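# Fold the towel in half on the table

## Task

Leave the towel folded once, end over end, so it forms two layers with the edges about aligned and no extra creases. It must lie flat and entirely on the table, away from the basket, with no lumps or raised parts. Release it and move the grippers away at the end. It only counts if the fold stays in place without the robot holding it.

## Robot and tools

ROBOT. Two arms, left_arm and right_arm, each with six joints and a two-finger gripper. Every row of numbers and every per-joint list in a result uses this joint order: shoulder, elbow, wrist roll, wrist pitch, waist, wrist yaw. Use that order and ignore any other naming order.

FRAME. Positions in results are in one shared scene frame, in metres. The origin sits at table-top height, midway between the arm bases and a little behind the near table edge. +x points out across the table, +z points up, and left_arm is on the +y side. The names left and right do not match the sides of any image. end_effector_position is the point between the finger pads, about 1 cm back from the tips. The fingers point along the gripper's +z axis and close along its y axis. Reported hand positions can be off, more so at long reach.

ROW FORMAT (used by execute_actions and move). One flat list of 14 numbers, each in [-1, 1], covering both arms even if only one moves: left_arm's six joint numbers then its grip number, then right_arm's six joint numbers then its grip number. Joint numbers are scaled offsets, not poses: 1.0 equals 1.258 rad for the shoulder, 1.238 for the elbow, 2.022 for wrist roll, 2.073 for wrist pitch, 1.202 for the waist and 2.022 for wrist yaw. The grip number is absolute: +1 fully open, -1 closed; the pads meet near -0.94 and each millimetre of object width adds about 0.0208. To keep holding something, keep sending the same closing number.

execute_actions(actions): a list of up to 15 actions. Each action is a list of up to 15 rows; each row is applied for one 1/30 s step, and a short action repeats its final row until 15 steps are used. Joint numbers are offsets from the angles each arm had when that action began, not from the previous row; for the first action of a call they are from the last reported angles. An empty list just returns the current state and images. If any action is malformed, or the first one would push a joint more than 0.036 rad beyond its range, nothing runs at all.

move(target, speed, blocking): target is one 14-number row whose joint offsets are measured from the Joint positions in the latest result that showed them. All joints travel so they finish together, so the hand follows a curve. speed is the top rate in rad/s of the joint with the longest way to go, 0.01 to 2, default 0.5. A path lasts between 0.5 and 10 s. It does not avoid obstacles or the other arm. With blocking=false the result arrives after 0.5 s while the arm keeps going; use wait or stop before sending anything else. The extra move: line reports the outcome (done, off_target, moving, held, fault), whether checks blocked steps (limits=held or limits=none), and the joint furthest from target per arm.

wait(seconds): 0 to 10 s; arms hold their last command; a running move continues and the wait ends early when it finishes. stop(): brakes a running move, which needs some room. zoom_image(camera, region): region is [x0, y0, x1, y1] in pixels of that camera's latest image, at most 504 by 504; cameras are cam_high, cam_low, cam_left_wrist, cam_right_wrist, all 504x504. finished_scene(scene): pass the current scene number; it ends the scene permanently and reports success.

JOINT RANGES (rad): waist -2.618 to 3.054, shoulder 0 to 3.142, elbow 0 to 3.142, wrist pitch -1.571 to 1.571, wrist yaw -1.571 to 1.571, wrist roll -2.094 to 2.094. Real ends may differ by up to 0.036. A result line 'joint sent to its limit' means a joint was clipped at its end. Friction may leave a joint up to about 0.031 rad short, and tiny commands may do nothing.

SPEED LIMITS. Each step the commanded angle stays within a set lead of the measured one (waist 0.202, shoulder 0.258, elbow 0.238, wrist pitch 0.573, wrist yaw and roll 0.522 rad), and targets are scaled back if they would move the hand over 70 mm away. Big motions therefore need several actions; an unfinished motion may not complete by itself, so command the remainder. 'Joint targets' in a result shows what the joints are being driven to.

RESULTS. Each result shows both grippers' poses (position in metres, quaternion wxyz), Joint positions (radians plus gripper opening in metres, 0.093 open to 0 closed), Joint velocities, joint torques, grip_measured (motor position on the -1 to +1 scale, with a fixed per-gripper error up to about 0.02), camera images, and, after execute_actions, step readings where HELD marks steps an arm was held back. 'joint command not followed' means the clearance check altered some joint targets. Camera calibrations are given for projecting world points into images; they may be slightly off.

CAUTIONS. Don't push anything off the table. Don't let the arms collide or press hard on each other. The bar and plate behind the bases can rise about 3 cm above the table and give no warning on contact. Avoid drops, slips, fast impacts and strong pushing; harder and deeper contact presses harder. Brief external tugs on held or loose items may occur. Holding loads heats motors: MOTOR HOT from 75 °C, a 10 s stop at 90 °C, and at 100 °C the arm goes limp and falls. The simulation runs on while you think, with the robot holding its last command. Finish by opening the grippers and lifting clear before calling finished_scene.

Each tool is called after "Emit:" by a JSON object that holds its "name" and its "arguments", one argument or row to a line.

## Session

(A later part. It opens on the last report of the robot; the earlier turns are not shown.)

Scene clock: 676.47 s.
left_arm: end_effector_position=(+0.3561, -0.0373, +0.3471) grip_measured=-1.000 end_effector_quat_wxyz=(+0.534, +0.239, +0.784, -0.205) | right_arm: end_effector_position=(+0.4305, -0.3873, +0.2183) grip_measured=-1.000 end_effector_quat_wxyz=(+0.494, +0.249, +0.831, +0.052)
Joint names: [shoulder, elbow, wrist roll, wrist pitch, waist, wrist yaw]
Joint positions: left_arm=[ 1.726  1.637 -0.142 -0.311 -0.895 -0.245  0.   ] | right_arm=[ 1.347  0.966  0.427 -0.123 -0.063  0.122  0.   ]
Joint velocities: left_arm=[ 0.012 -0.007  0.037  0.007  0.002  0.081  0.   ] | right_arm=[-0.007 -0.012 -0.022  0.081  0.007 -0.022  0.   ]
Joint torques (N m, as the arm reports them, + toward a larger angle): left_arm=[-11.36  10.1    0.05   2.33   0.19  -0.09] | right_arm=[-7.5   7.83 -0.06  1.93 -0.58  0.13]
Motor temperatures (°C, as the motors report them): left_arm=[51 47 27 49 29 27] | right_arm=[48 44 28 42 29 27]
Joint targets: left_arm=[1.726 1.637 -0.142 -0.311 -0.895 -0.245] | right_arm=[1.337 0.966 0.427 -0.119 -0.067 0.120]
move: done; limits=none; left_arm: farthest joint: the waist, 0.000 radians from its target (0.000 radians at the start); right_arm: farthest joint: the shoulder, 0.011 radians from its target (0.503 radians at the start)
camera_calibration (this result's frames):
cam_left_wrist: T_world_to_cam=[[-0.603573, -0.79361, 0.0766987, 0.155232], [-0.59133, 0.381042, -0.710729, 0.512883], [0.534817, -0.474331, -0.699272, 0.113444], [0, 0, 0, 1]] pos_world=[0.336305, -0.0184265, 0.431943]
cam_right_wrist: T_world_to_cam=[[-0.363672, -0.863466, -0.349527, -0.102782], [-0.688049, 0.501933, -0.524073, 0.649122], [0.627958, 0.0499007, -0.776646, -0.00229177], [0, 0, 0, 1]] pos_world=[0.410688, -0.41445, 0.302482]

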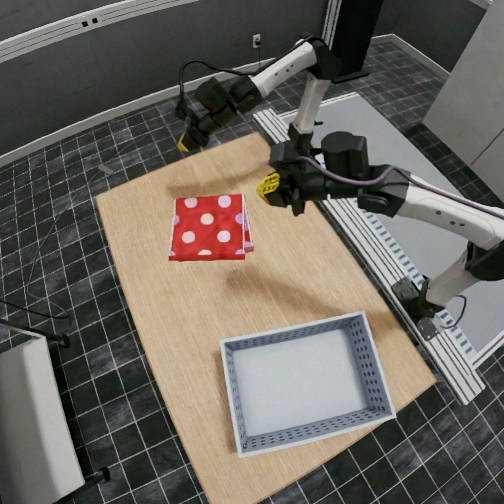

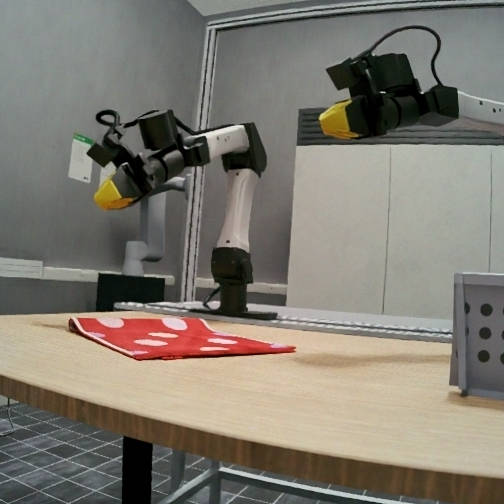

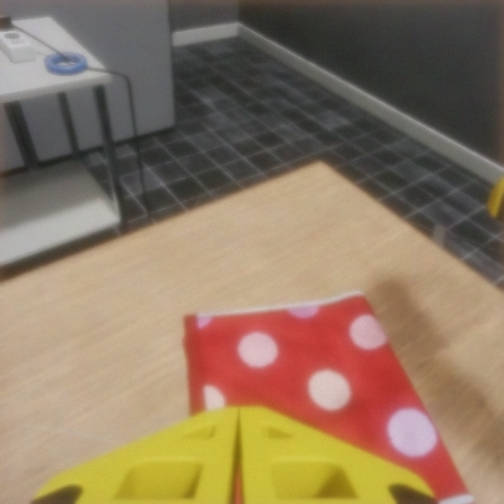

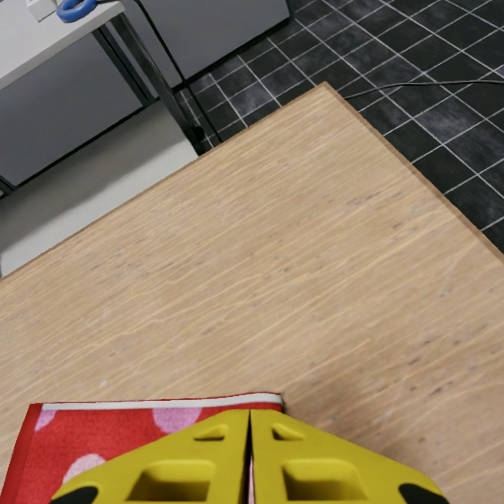

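Emit:
{"name": "move", "arguments": {
  "target": [0,0,0,0,0,0,-1,0.32,0.055,0,-0.045,0.30,0,-1],
  "speed": 0.7
}}

Emit:
{"name": "move", "arguments": {
  "target": [0,0,0,0,0,0,-1,0.14,0,0,0,0,0,-1],
  "speed": 0.25
}}

Emit:
{"name": "move", "arguments": {
  "target": [0,0,0,0,0,0,-1,-0.05,-0.17,0,0,0,0,-1],
  "speed": 0.12
}}

Emit:
{"name": "move", "arguments": {
  "target": [0,0,0,0,0,0,0,-0.45,0,0,0,-0.3,0,0],
  "speed": 0.7
}}

Emit:
{"name": "zoom_image", "arguments": {
  "camera": "cam_high",
  "region": [140,150,320,330]
}}

Scene clock: 689.87 s.
left_arm: end_effector_position=(+0.3561, -0.0373, +0.3471) grip_measured=-1.000 end_effector_quat_wxyz=(+0.534, +0.239, +0.784, -0.205) | right_arm: end_effector_position=(+0.4205, -0.2317, +0.0582) grip_measured=-1.000 end_effector_quat_wxyz=(+0.289, +0.090, +0.951, +0.068)
Joint names: [shoulder, elbow, wrist roll, wrist pitch, waist, wrist yaw]
Joint positions: left_arm=[ 1.726  1.637 -0.142 -0.311 -0.895 -0.245  0.   ] | right_arm=[ 1.75   1.002  0.427 -0.212  0.291  0.12   0.   ]
Joint velocities: left_arm=[ 0.012 -0.007  0.051 -0.037 -0.007 -0.081  0.   ] | right_arm=[ 0.007 -0.012 -0.037  0.022 -0.002 -0.037  0.   ]
Joint torques (N m, as the arm reports them, + toward a larger angle): left_arm=[-11.36  10.14   0.05   2.33   0.17  -0.09] | right_arm=[-9.42  9.03 -0.04  1.37  0.54  0.21]
Motor temperatures (°C, as the motors report them): left_arm=[51 47 27 49 29 27] | right_arm=[47 44 28 43 29 27]
Joint targets: left_arm=[1.726 1.637 -0.142 -0.311 -0.895 -0.245] | right_arm=[1.750 1.034 0.427 -0.216 0.298 0.121]
move: off_target (right_arm); limits=none; left_arm: farthest joint: the waist, 0.000 radians from its target (0.000 radians at the start); right_arm: farthest joint: the elbow, 0.032 radians from its target (0.068 radians at the start)
camera_calibration (this result's frames):
cam_left_wrist: T_world_to_cam=[[-0.603573, -0.79361, 0.0766987, 0.155232], [-0.59133, 0.381042, -0.710729, 0.512883], [0.534817, -0.474331, -0.699272, 0.113444], [0, 0, 0, 1]] pos_world=[0.336305, -0.0184265, 0.431943]
cam_right_wrist: T_world_to_cam=[[-0.1423, -0.970467, -0.194793, -0.154873], [-0.971235, 0.174857, -0.161639, 0.502411], [0.190927, 0.166189, -0.967434, 0.093634], [0, 0, 0, 1]] pos_world=[0.448044, -0.253711, 0.141626]

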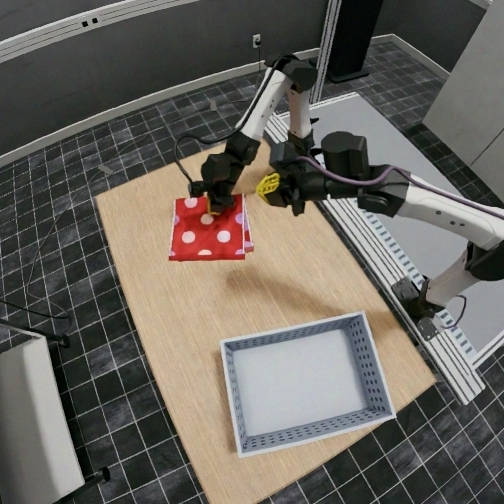

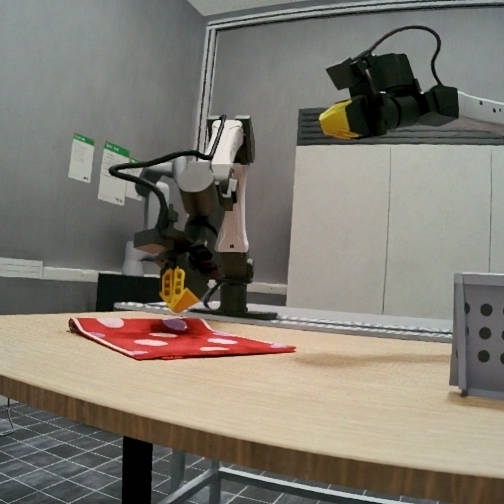

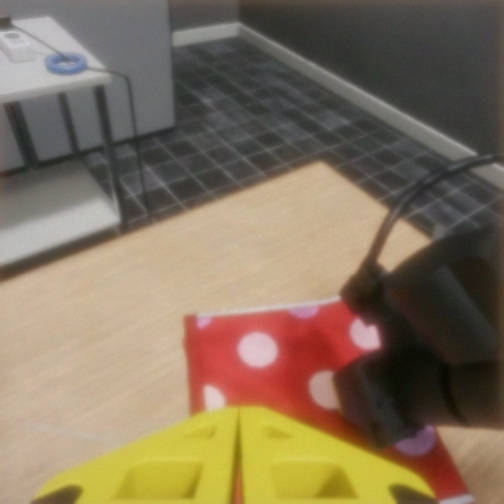

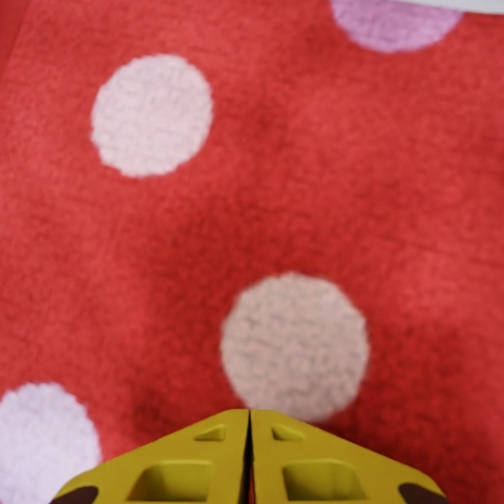

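Scene clock: 690.87 s.
left_arm: end_effector_position=(+0.3561, -0.0373, +0.3471) grip_measured=-1.000 end_effector_quat_wxyz=(+0.534, +0.239, +0.784, -0.205) | right_arm: end_effector_position=(+0.4166, -0.2320, +0.0206) grip_measured=-1.000 end_effector_quat_wxyz=(+0.255, +0.088, +0.962, +0.052)
Joint names: [shoulder, elbow, wrist roll, wrist pitch, waist, wrist yaw]
Joint positions: left_arm=[ 1.726  1.637 -0.142 -0.311 -0.895 -0.245  0.   ] | right_arm=[ 1.851  1.002  0.427 -0.189  0.291  0.125  0.   ]
Joint velocities: left_arm=[ 0.002 -0.007  0.022  0.022 -0.002 -0.066  0.   ] | right_arm=[ 0.012 -0.002 -0.007  0.022  0.012 -0.066  0.   ]
Joint torques (N m, as the arm reports them, + toward a larger angle): left_arm=[-11.35  10.15   0.05   2.32   0.16  -0.09] | right_arm=[-3.03  6.19 -0.05  1.08 -0.19  0.15]
Motor temperatures (°C, as the motors report them): left_arm=[51 47 27 49 29 27] | right_arm=[47 44 28 43 29 27]
Joint targets: left_arm=[1.726 1.637 -0.142 -0.311 -0.895 -0.245] | right_arm=[1.927 1.002 0.427 -0.212 0.291 0.121]
move: off_target (right_arm); limits=none; left_arm: farthest joint: the waist, 0.000 radians from its target (0.000 radians at the start); right_arm: farthest joint: the shoulder, 0.075 radians from its target (0.176 radians at the start)
camera_calibration (this result's frames):
cam_left_wrist: T_world_to_cam=[[-0.603573, -0.79361, 0.0766987, 0.155232], [-0.59133, 0.381042, -0.710729, 0.512883], [0.534817, -0.474331, -0.699272, 0.113444], [0, 0, 0, 1]] pos_world=[0.336305, -0.0184265, 0.431943]
cam_right_wrist: T_world_to_cam=[[-0.154499, -0.975166, -0.158687, -0.159819], [-0.980792, 0.170738, -0.0943112, 0.494224], [0.119063, 0.141068, -0.982814, 0.0824577], [0, 0, 0, 1]] pos_world=[0.450221, -0.251865, 0.10229]

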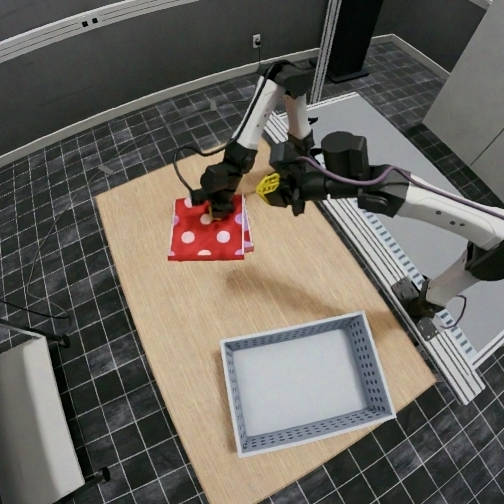

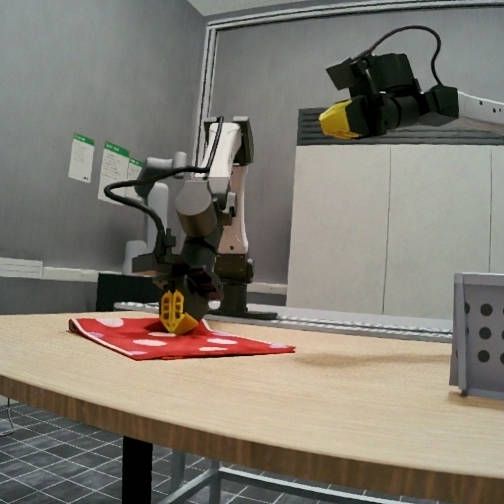

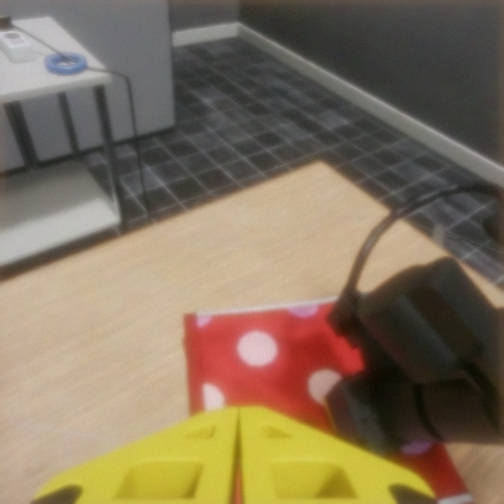

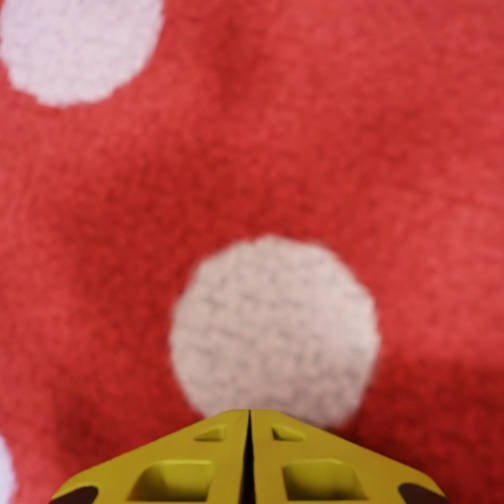

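Scene clock: 693.00 s.
left_arm: end_effector_position=(+0.3561, -0.0373, +0.3471) grip_measured=-1.000 end_effector_quat_wxyz=(+0.534, +0.239, +0.784, -0.205) | right_arm: end_effector_position=(+0.4009, -0.2367, +0.0212) grip_measured=-1.000 end_effector_quat_wxyz=(+0.284, +0.090, +0.952, +0.064)
Joint names: [shoulder, elbow, wrist roll, wrist pitch, waist, wrist yaw]
Joint positions: left_arm=[ 1.726  1.637 -0.142 -0.311 -0.895 -0.245  0.   ] | right_arm=[ 1.773  0.86   0.427 -0.06   0.291  0.125  0.   ]
Joint velocities: left_arm=[-0.002  0.002 -0.022 -0.051 -0.007  0.007  0.   ] | right_arm=[ 0.007  0.012  0.037 -0.007 -0.002 -0.081  0.   ]
Joint torques (N m, as the arm reports them, + toward a larger angle): left_arm=[-11.37  10.16   0.05   2.32   0.16  -0.09] | right_arm=[-7.66  0.92 -0.05  0.15 -0.18  0.2 ]
Motor temperatures (°C, as the motors report them): left_arm=[51 47 27 49 29 27] | right_arm=[47 44 28 42 29 27]
Joint targets: left_arm=[1.726 1.637 -0.142 -0.311 -0.895 -0.245] | right_arm=[1.788 0.792 0.427 -0.189 0.291 0.125]
move: off_target (right_arm); limits=none; left_arm: farthest joint: the waist, 0.000 radians from its target (0.000 radians at the start); right_arm: farthest joint: the wrist pitch, 0.129 radians from its target (0.000 radians at the start)
camera_calibration (this result's frames):
cam_left_wrist: T_world_to_cam=[[-0.603573, -0.79361, 0.0766987, 0.155232], [-0.59133, 0.381042, -0.710729, 0.512883], [0.534817, -0.474331, -0.699272, 0.113444], [0, 0, 0, 1]] pos_world=[0.336305, -0.0184265, 0.431943]
cam_right_wrist: T_world_to_cam=[[-0.14638, -0.971555, -0.186154, -0.168521], [-0.972618, 0.175692, -0.152142, 0.478831], [0.18052, 0.158786, -0.97067, 0.064942], [0, 0, 0, 1]] pos_world=[0.429328, -0.258166, 0.104517]

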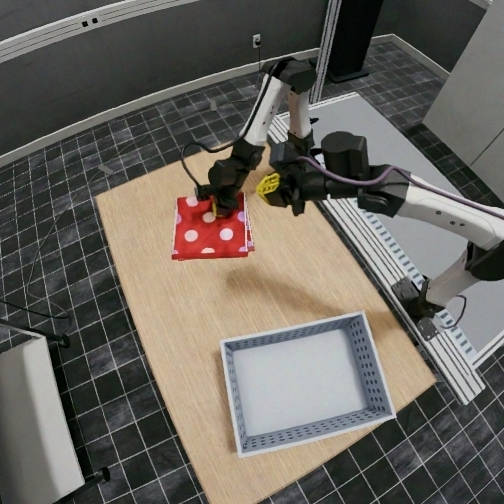

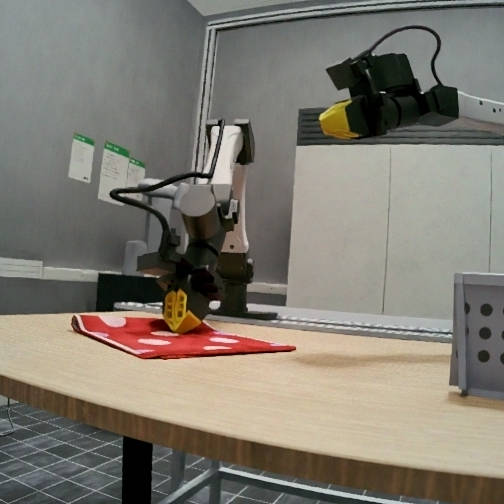

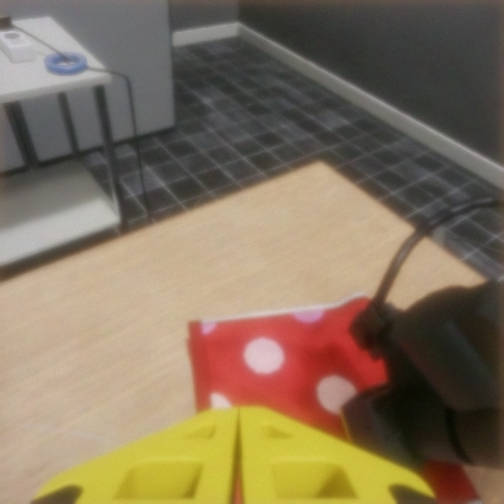

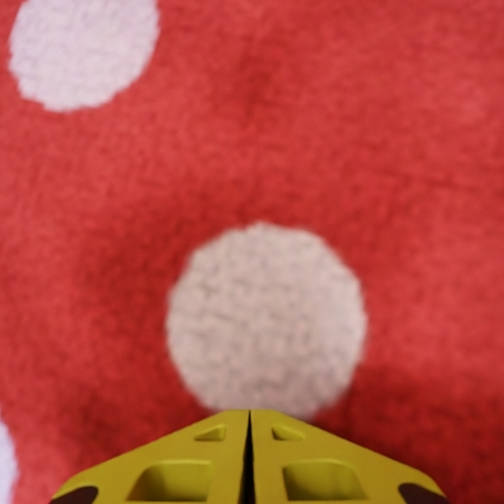

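Scene clock: 694.30 s.
left_arm: end_effector_position=(+0.3561, -0.0373, +0.3471) grip_measured=-0.003 end_effector_quat_wxyz=(+0.534, +0.239, +0.784, -0.205) | right_arm: end_effector_position=(+0.4082, -0.3873, +0.2339) grip_measured=-0.002 end_effector_quat_wxyz=(+0.531, +0.248, +0.808, +0.058)
Joint names: [shoulder, elbow, wrist roll, wrist pitch, waist, wrist yaw]
Joint positions: left_arm=[ 1.726  1.637 -0.142 -0.311 -0.895 -0.245  0.045] | right_arm=[ 1.219  0.861  0.427 -0.059 -0.063  0.126  0.045]
Joint velocities: left_arm=[-0.002 -0.002  0.007 -0.095  0.002 -0.007  0.   ] | right_arm=[-0.002 -0.012  0.051 -0.022 -0.012  0.007  0.001]
Joint torques (N m, as the arm reports them, + toward a larger angle): left_arm=[-11.36  10.12   0.05   2.33   0.17  -0.09] | right_arm=[-6.46  7.81 -0.06  1.93 -0.86  0.15]
Motor temperatures (°C, as the motors report them): left_arm=[51 47 27 49 29 27] | right_arm=[47 44 28 42 29 27]
Joint targets: left_arm=[1.726 1.637 -0.142 -0.311 -0.895 -0.245] | right_arm=[1.207 0.860 0.427 -0.060 -0.070 0.125]
move: done; limits=none; left_arm: farthest joint: the waist, 0.000 radians from its target (0.000 radians at the start); right_arm: farthest joint: the shoulder, 0.012 radians from its target (0.566 radians at the start)
camera_calibration (this result's frames):
cam_left_wrist: T_world_to_cam=[[-0.603573, -0.79361, 0.0766987, 0.155232], [-0.59133, 0.381042, -0.710729, 0.512883], [0.534817, -0.474331, -0.699272, 0.113444], [0, 0, 0, 1]] pos_world=[0.336305, -0.0184265, 0.431943]
cam_right_wrist: T_world_to_cam=[[-0.338449, -0.863721, -0.373414, -0.110185], [-0.636241, 0.502425, -0.585463, 0.635376], [0.693289, 0.0394315, -0.71958, -0.0202882], [0, 0, 0, 1]] pos_world=[0.381026, -0.413598, 0.316246]

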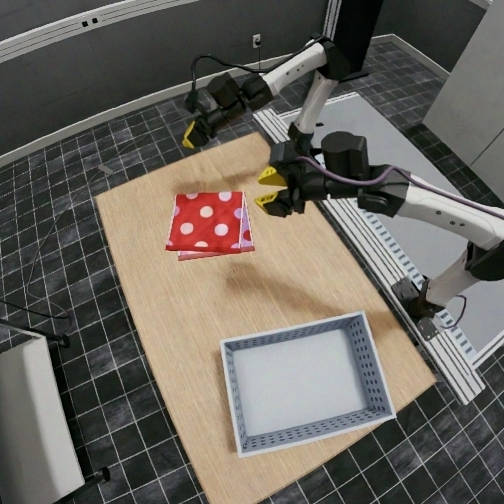

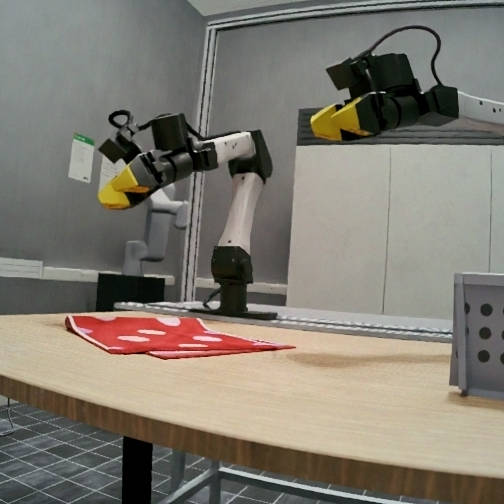

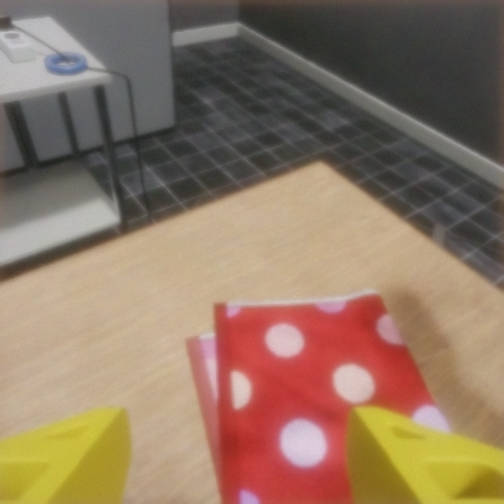

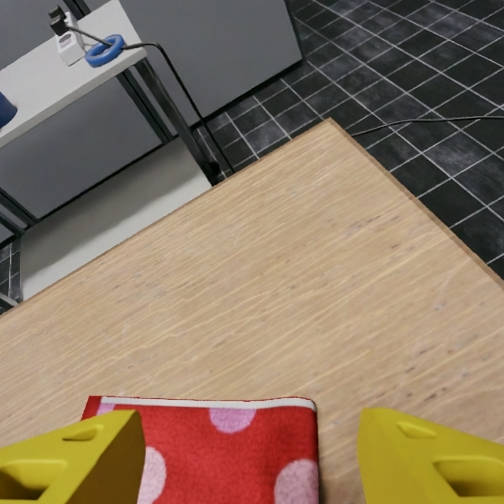

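Region (140, 150, 320, 330) of cam_high's 504x504 image, scaled by 2.800, with more detail than that image has.

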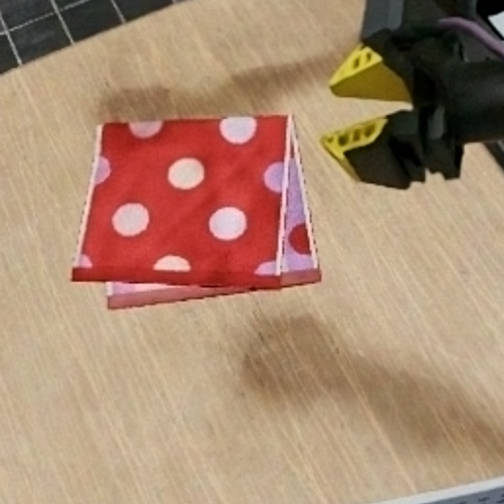

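Emit:
{"name": "move", "arguments": {
  "target": [0,0,0,0,0,0,-1,0.41,0.125,0,-0.075,0.245,0,-1],
  "speed": 0.7
}}

Scene clock: 712.73 s.
left_arm: end_effector_position=(+0.3561, -0.0373, +0.3471) grip_measured=-1.000 end_effector_quat_wxyz=(+0.534, +0.239, +0.784, -0.205) | right_arm: end_effector_position=(+0.4219, -0.2628, +0.0566) grip_measured=-1.000 end_effector_quat_wxyz=(+0.290, +0.124, +0.947, +0.054)
Joint names: [shoulder, elbow, wrist roll, wrist pitch, waist, wrist yaw]
Joint positions: left_arm=[ 1.726  1.637 -0.142 -0.311 -0.895 -0.245  0.   ] | right_arm=[ 1.735  0.982  0.427 -0.208  0.221  0.126  0.   ]
Joint velocities: left_arm=[-0.007 -0.007 -0.037 -0.007 -0.012 -0.007  0.   ] | right_arm=[ 0.022 -0.007  0.037 -0.007 -0.002  0.051  0.   ]
Joint torques (N m, as the arm reports them, + toward a larger angle): left_arm=[-11.35  10.17   0.05   2.32   0.18  -0.09] | right_arm=[-9.22  9.11 -0.05  1.34  0.81  0.19]
Motor temperatures (°C, as the motors report them): left_arm=[51 47 27 49 29 27] | right_arm=[46 44 28 43 29 27]
Joint targets: left_arm=[1.726 1.637 -0.142 -0.311 -0.895 -0.245] | right_arm=[1.734 1.016 0.427 -0.214 0.232 0.126]
move: off_target (right_arm); limits=none; left_arm: farthest joint: the waist, 0.000 radians from its target (0.000 radians at the start); right_arm: farthest joint: the elbow, 0.034 radians from its target (0.155 radians at the start)
camera_calibration (this result's frames):
cam_left_wrist: T_world_to_cam=[[-0.603573, -0.79361, 0.0766987, 0.155232], [-0.59133, 0.381042, -0.710729, 0.512883], [0.534817, -0.474331, -0.699272, 0.113444], [0, 0, 0, 1]] pos_world=[0.336305, -0.0184265, 0.431943]
cam_right_wrist: T_world_to_cam=[[-0.213356, -0.958764, -0.18775, -0.152572], [-0.956314, 0.244264, -0.16062, 0.520889], [0.199857, 0.145278, -0.968995, 0.0877946], [0, 0, 0, 1]] pos_world=[0.448035, -0.28627, 0.140092]

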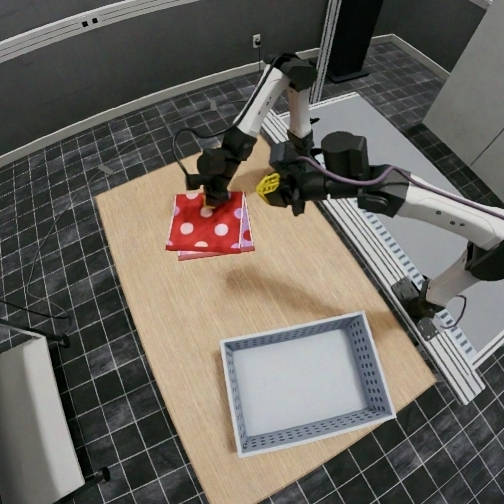

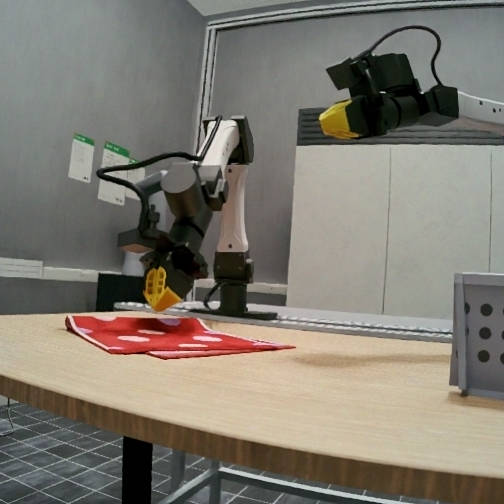

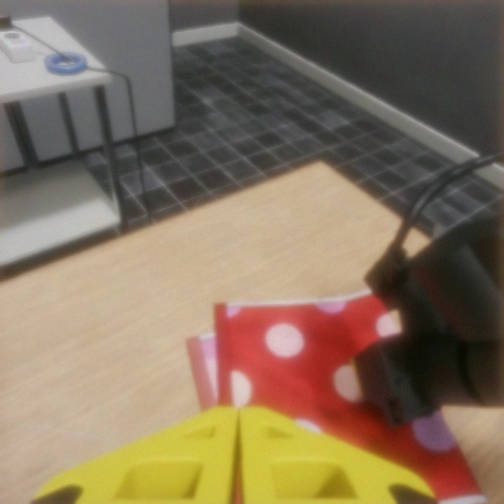

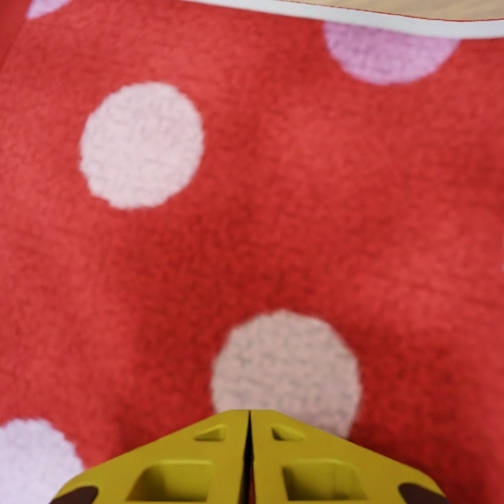

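Emit:
{"name": "move", "arguments": {
  "target": [0,0,0,0,0,0,-1,0.14,0.01,0,0,0,0,-1],
  "speed": 0.25
}}

Emit:
{"name": "move", "arguments": {
  "target": [0,0,0,0,0,0,-1,-0.01,-0.11,0,0,0.075,0,-1],
  "speed": 0.12
}}

Emit:
{"name": "move", "arguments": {
  "target": [0,0,0,0,0,0,-1,-0.15,0,0,0,0,0,-1],
  "speed": 0.4
}}

Emit:
{"name": "move", "arguments": {
  "target": [0,0,0,0,0,0,-1,-0.3,0,0,0,-0.3,0,-1],
  "speed": 0.8
}}

Emit:
{"name": "zoom_image", "arguments": {
  "camera": "cam_high",
  "region": [140,150,320,330]
}}

Scene clock: 725.17 s.
left_arm: end_effector_position=(+0.3561, -0.0373, +0.3471) grip_measured=-1.000 end_effector_quat_wxyz=(+0.534, +0.239, +0.784, -0.205) | right_arm: end_effector_position=(+0.4212, -0.2623, +0.0210) grip_measured=-1.000 end_effector_quat_wxyz=(+0.256, +0.122, +0.958, +0.040)
Joint names: [shoulder, elbow, wrist roll, wrist pitch, waist, wrist yaw]
Joint positions: left_arm=[ 1.726  1.637 -0.142 -0.311 -0.895 -0.245  0.   ] | right_arm=[ 1.842  0.998  0.427 -0.193  0.221  0.131  0.   ]
Joint velocities: left_arm=[0.007 0.007 0.007 0.007 0.007 0.081 0.   ] | right_arm=[-0.022 -0.012 -0.007 -0.066 -0.012 -0.007  0.   ]
Joint torques (N m, as the arm reports them, + toward a larger angle): left_arm=[-11.35  10.15   0.05   2.33   0.19  -0.09] | right_arm=[-3.56  5.93 -0.04  1.13 -0.18  0.15]
Motor temperatures (°C, as the motors report them): left_arm=[51 47 27 49 29 27] | right_arm=[47 45 28 42 29 27]
Joint targets: left_arm=[1.726 1.637 -0.142 -0.311 -0.895 -0.245] | right_arm=[1.911 0.994 0.427 -0.208 0.221 0.127]
move: off_target (right_arm); limits=none; left_arm: farthest joint: the waist, 0.000 radians from its target (0.000 radians at the start); right_arm: farthest joint: the shoulder, 0.069 radians from its target (0.176 radians at the start)
camera_calibration (this result's frames):
cam_left_wrist: T_world_to_cam=[[-0.603573, -0.79361, 0.0766987, 0.155232], [-0.59133, 0.381042, -0.710729, 0.512883], [0.534817, -0.474331, -0.699272, 0.113444], [0, 0, 0, 1]] pos_world=[0.336305, -0.0184265, 0.431943]
cam_right_wrist: T_world_to_cam=[[-0.225202, -0.962379, -0.152021, -0.155575], [-0.965894, 0.240988, -0.0947256, 0.51617], [0.127797, 0.125504, -0.983828, 0.0788675], [0, 0, 0, 1]] pos_world=[0.453451, -0.284011, 0.102836]

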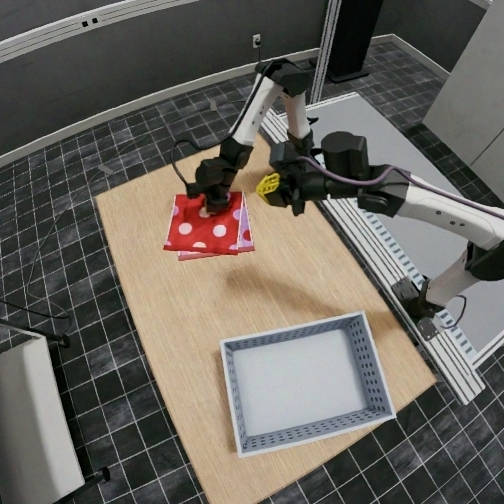

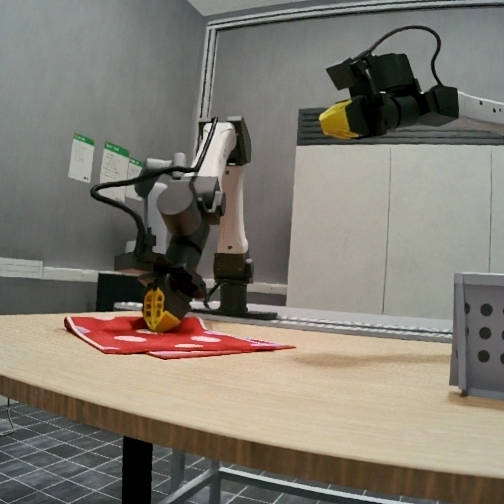

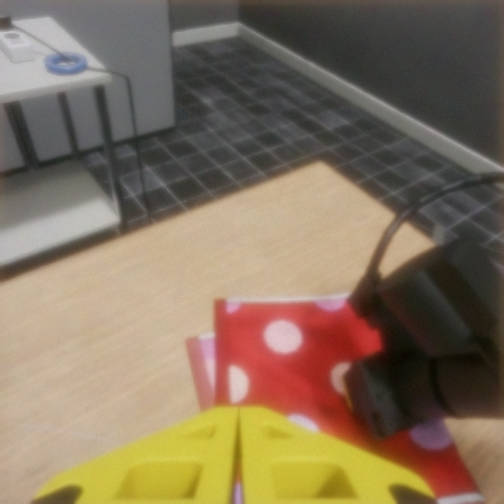

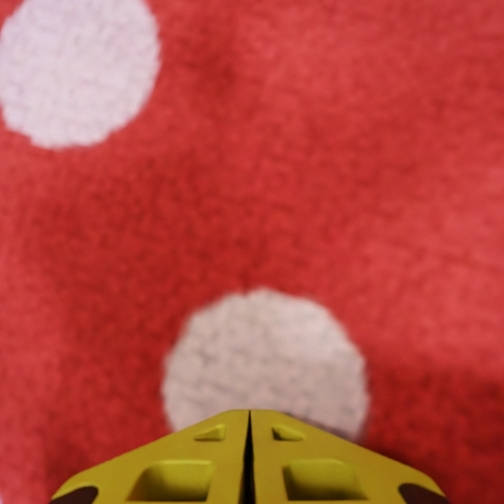

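Scene clock: 726.67 s.
left_arm: end_effector_position=(+0.3561, -0.0373, +0.3471) grip_measured=-1.000 end_effector_quat_wxyz=(+0.534, +0.239, +0.784, -0.205) | right_arm: end_effector_position=(+0.4137, -0.2497, +0.0215) grip_measured=-1.000 end_effector_quat_wxyz=(+0.286, +0.104, +0.952, +0.027)
Joint names: [shoulder, elbow, wrist roll, wrist pitch, waist, wrist yaw]
Joint positions: left_arm=[ 1.726  1.637 -0.142 -0.311 -0.895 -0.245  0.   ] | right_arm=[ 1.813  0.922  0.427 -0.101  0.28   0.194  0.   ]
Joint velocities: left_arm=[-0.022 -0.002  0.022 -0.037  0.002 -0.051  0.   ] | right_arm=[-0.022 -0.002 -0.022 -0.007 -0.002 -0.066  0.   ]
Joint torques (N m, as the arm reports them, + toward a larger angle): left_arm=[-11.35  10.13   0.05   2.32   0.2   -0.09] | right_arm=[-7.94  1.56 -0.04  0.47  2.81 -0.57]
Motor temperatures (°C, as the motors report them): left_arm=[51 47 27 50 29 27] | right_arm=[47 45 28 42 29 27]
Joint targets: left_arm=[1.726 1.637 -0.142 -0.311 -0.895 -0.245] | right_arm=[1.830 0.861 0.427 -0.193 0.311 0.131]
move: off_target (right_arm); limits=none; left_arm: farthest joint: the waist, 0.000 radians from its target (0.000 radians at the start); right_arm: farthest joint: the wrist pitch, 0.092 radians from its target (0.000 radians at the start)
camera_calibration (this result's frames):
cam_left_wrist: T_world_to_cam=[[-0.603573, -0.79361, 0.0766987, 0.155232], [-0.59133, 0.381042, -0.710729, 0.512883], [0.534817, -0.474331, -0.699272, 0.113444], [0, 0, 0, 1]] pos_world=[0.336305, -0.0184265, 0.431943]
cam_right_wrist: T_world_to_cam=[[-0.193777, -0.973015, -0.125266, -0.161355], [-0.963896, 0.212601, -0.160328, 0.499382], [0.182634, 0.0896755, -0.979083, 0.0470485], [0, 0, 0, 1]] pos_world=[0.441493, -0.267389, 0.105917]

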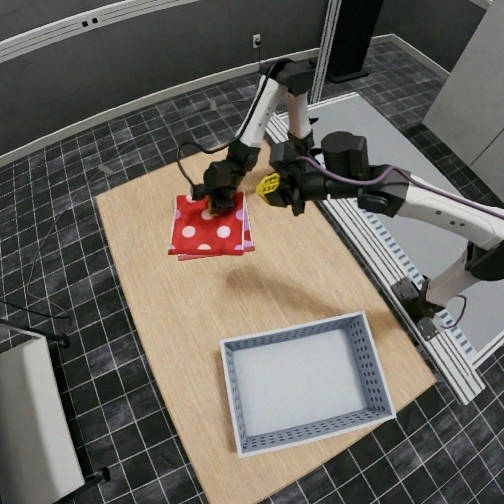

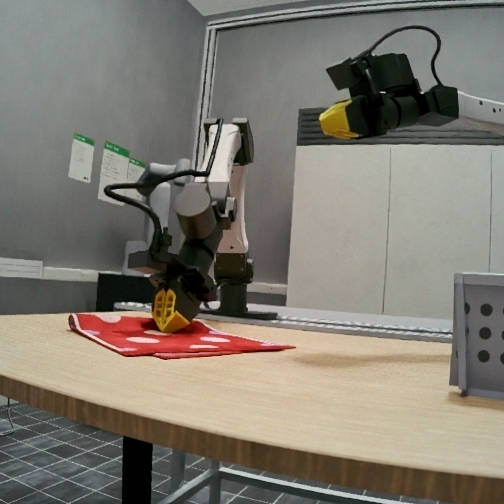

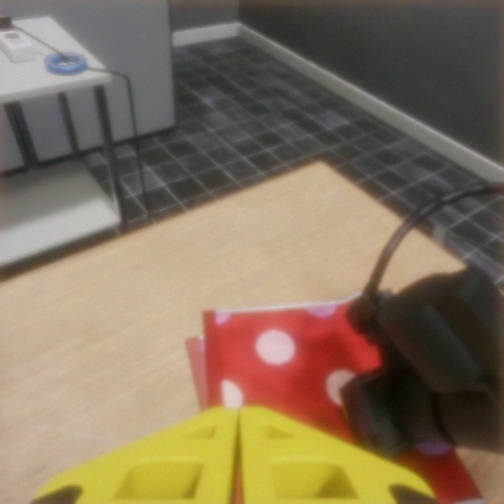

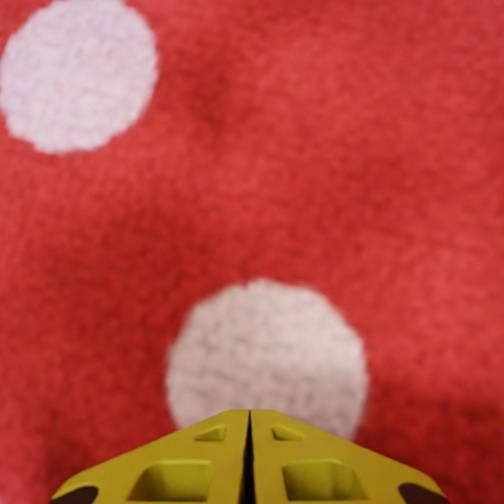

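Scene clock: 727.53 s.
left_arm: end_effector_position=(+0.3561, -0.0373, +0.3471) grip_measured=-1.000 end_effector_quat_wxyz=(+0.534, +0.239, +0.784, -0.205) | right_arm: end_effector_position=(+0.4262, -0.2505, +0.0913) grip_measured=-1.000 end_effector_quat_wxyz=(+0.363, +0.113, +0.923, +0.055)
Joint names: [shoulder, elbow, wrist roll, wrist pitch, waist, wrist yaw]
Joint positions: left_arm=[ 1.726  1.637 -0.142 -0.311 -0.895 -0.245  0.   ] | right_arm=[ 1.64   0.923  0.427 -0.099  0.28   0.201  0.   ]
Joint velocities: left_arm=[-0.017 -0.012 -0.051  0.007 -0.002 -0.051  0.   ] | right_arm=[-0.012  0.007 -0.007  0.037 -0.027 -0.022  0.   ]
Joint torques (N m, as the arm reports them, + toward a larger angle): left_arm=[-11.34  10.14   0.04   2.33   0.18  -0.1 ] | right_arm=[-10.01   6.88  -0.05   1.57  -0.15   0.14]
Motor temperatures (°C, as the motors report them): left_arm=[51 47 27 50 29 27] | right_arm=[47 45 28 42 29 27]
Joint targets: left_arm=[1.726 1.637 -0.142 -0.311 -0.895 -0.245] | right_arm=[1.624 0.923 0.427 -0.101 0.280 0.194]
move: done; limits=none; left_arm: farthest joint: the waist, 0.000 radians from its target (0.000 radians at the start); right_arm: farthest joint: the shoulder, 0.016 radians from its target (0.189 radians at the start)
camera_calibration (this result's frames):
cam_left_wrist: T_world_to_cam=[[-0.603573, -0.79361, 0.0766987, 0.155232], [-0.59133, 0.381042, -0.710729, 0.512883], [0.534817, -0.474331, -0.699272, 0.113444], [0, 0, 0, 1]] pos_world=[0.336305, -0.0184265, 0.431943]
cam_right_wrist: T_world_to_cam=[[-0.177565, -0.963888, -0.198468, -0.148847], [-0.921255, 0.233727, -0.310902, 0.523672], [0.346063, 0.127635, -0.929489, 0.0484191], [0, 0, 0, 1]] pos_world=[0.439249, -0.272048, 0.178274]

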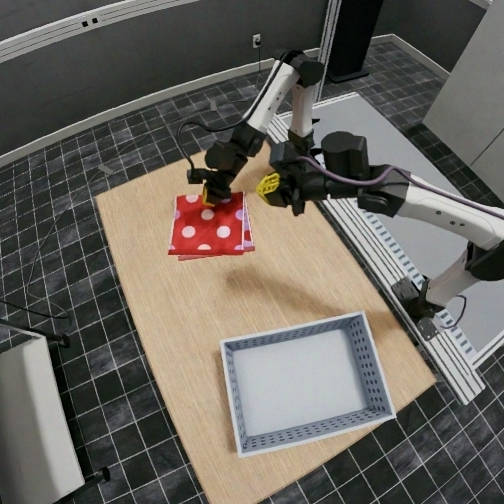

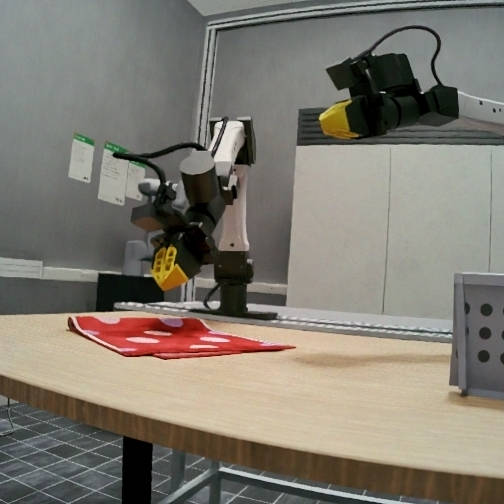

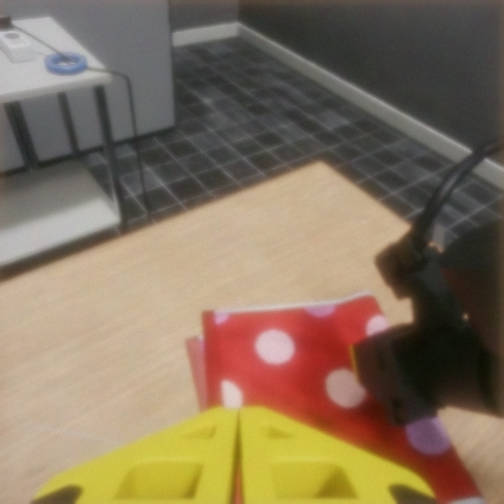

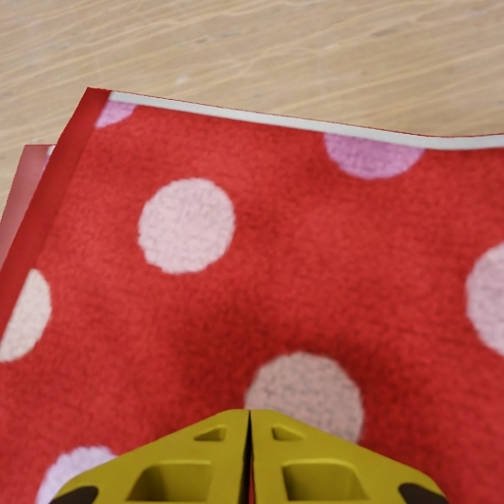

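Scene clock: 728.43 s.
left_arm: end_effector_position=(+0.3561, -0.0373, +0.3471) grip_measured=-1.000 end_effector_quat_wxyz=(+0.534, +0.239, +0.784, -0.205) | right_arm: end_effector_position=(+0.4142, -0.4063, +0.2313) grip_measured=-1.000 end_effector_quat_wxyz=(+0.518, +0.273, +0.810, +0.017)
Joint names: [shoulder, elbow, wrist roll, wrist pitch, waist, wrist yaw]
Joint positions: left_arm=[ 1.726  1.637 -0.142 -0.311 -0.895 -0.245  0.   ] | right_arm=[ 1.273  0.923  0.427 -0.108 -0.077  0.204  0.   ]
Joint velocities: left_arm=[-0.022 -0.012  0.022  0.081  0.012 -0.037  0.   ] | right_arm=[-0.012 -0.007 -0.007  0.007 -0.002  0.081  0.   ]
Joint torques (N m, as the arm reports them, + toward a larger angle): left_arm=[-11.34  10.14   0.04   2.33   0.17  -0.09] | right_arm=[-6.93  7.85 -0.05  1.96 -0.58  0.14]
Motor temperatures (°C, as the motors report them): left_arm=[51 47 27 50 29 27] | right_arm=[47 45 28 42 29 27]
Joint targets: left_arm=[1.726 1.637 -0.142 -0.311 -0.895 -0.245] | right_arm=[1.263 0.923 0.427 -0.099 -0.081 0.201]
move: done; limits=none; left_arm: farthest joint: the waist, 0.000 radians from its target (0.000 radians at the start); right_arm: farthest joint: the shoulder, 0.011 radians from its target (0.377 radians at the start)
camera_calibration (this result's frames):
cam_left_wrist: T_world_to_cam=[[-0.603573, -0.79361, 0.0766987, 0.155232], [-0.59133, 0.381042, -0.710729, 0.512883], [0.534817, -0.474331, -0.699272, 0.113444], [0, 0, 0, 1]] pos_world=[0.336305, -0.0184265, 0.431943]
cam_right_wrist: T_world_to_cam=[[-0.42553, -0.84347, -0.327845, -0.0918031], [-0.620797, 0.53568, -0.572414, 0.651267], [0.658434, -0.0400541, -0.751572, -0.0359693], [0, 0, 0, 1]] pos_world=[0.388923, -0.427745, 0.315664]

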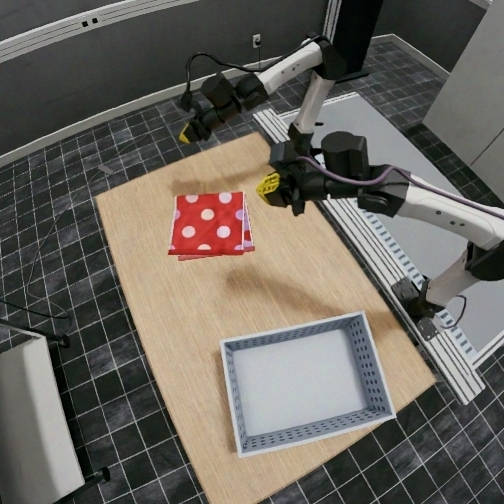

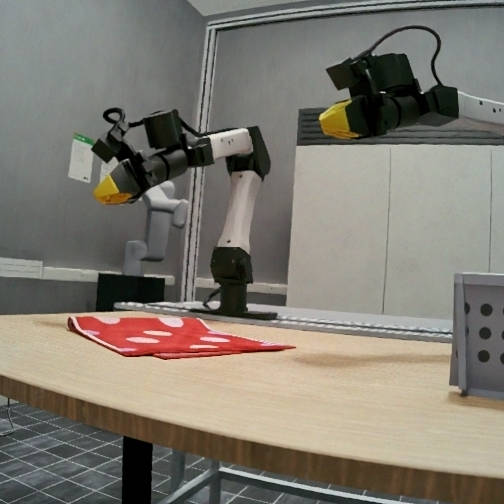

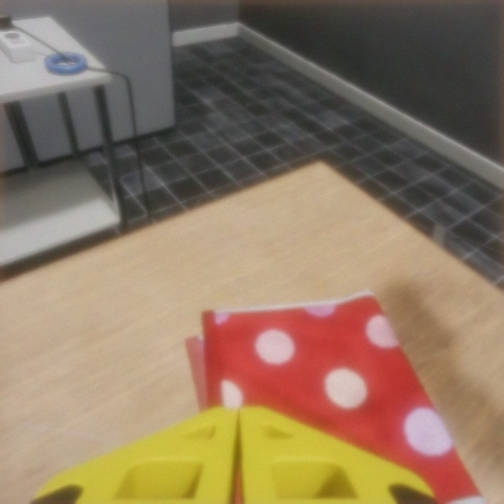

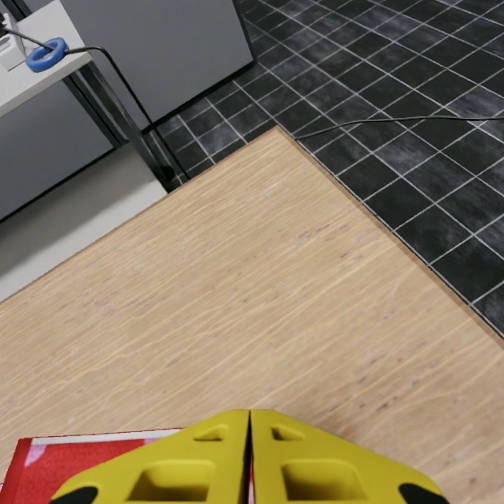

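Region (140, 150, 320, 330) of cam_high's 504x504 image, scaled by 2.800, with more detail than that image has.

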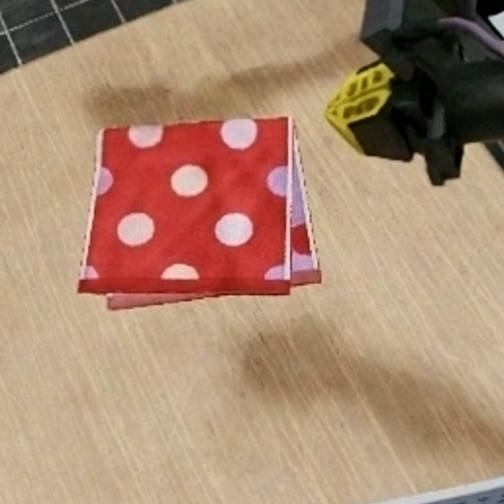

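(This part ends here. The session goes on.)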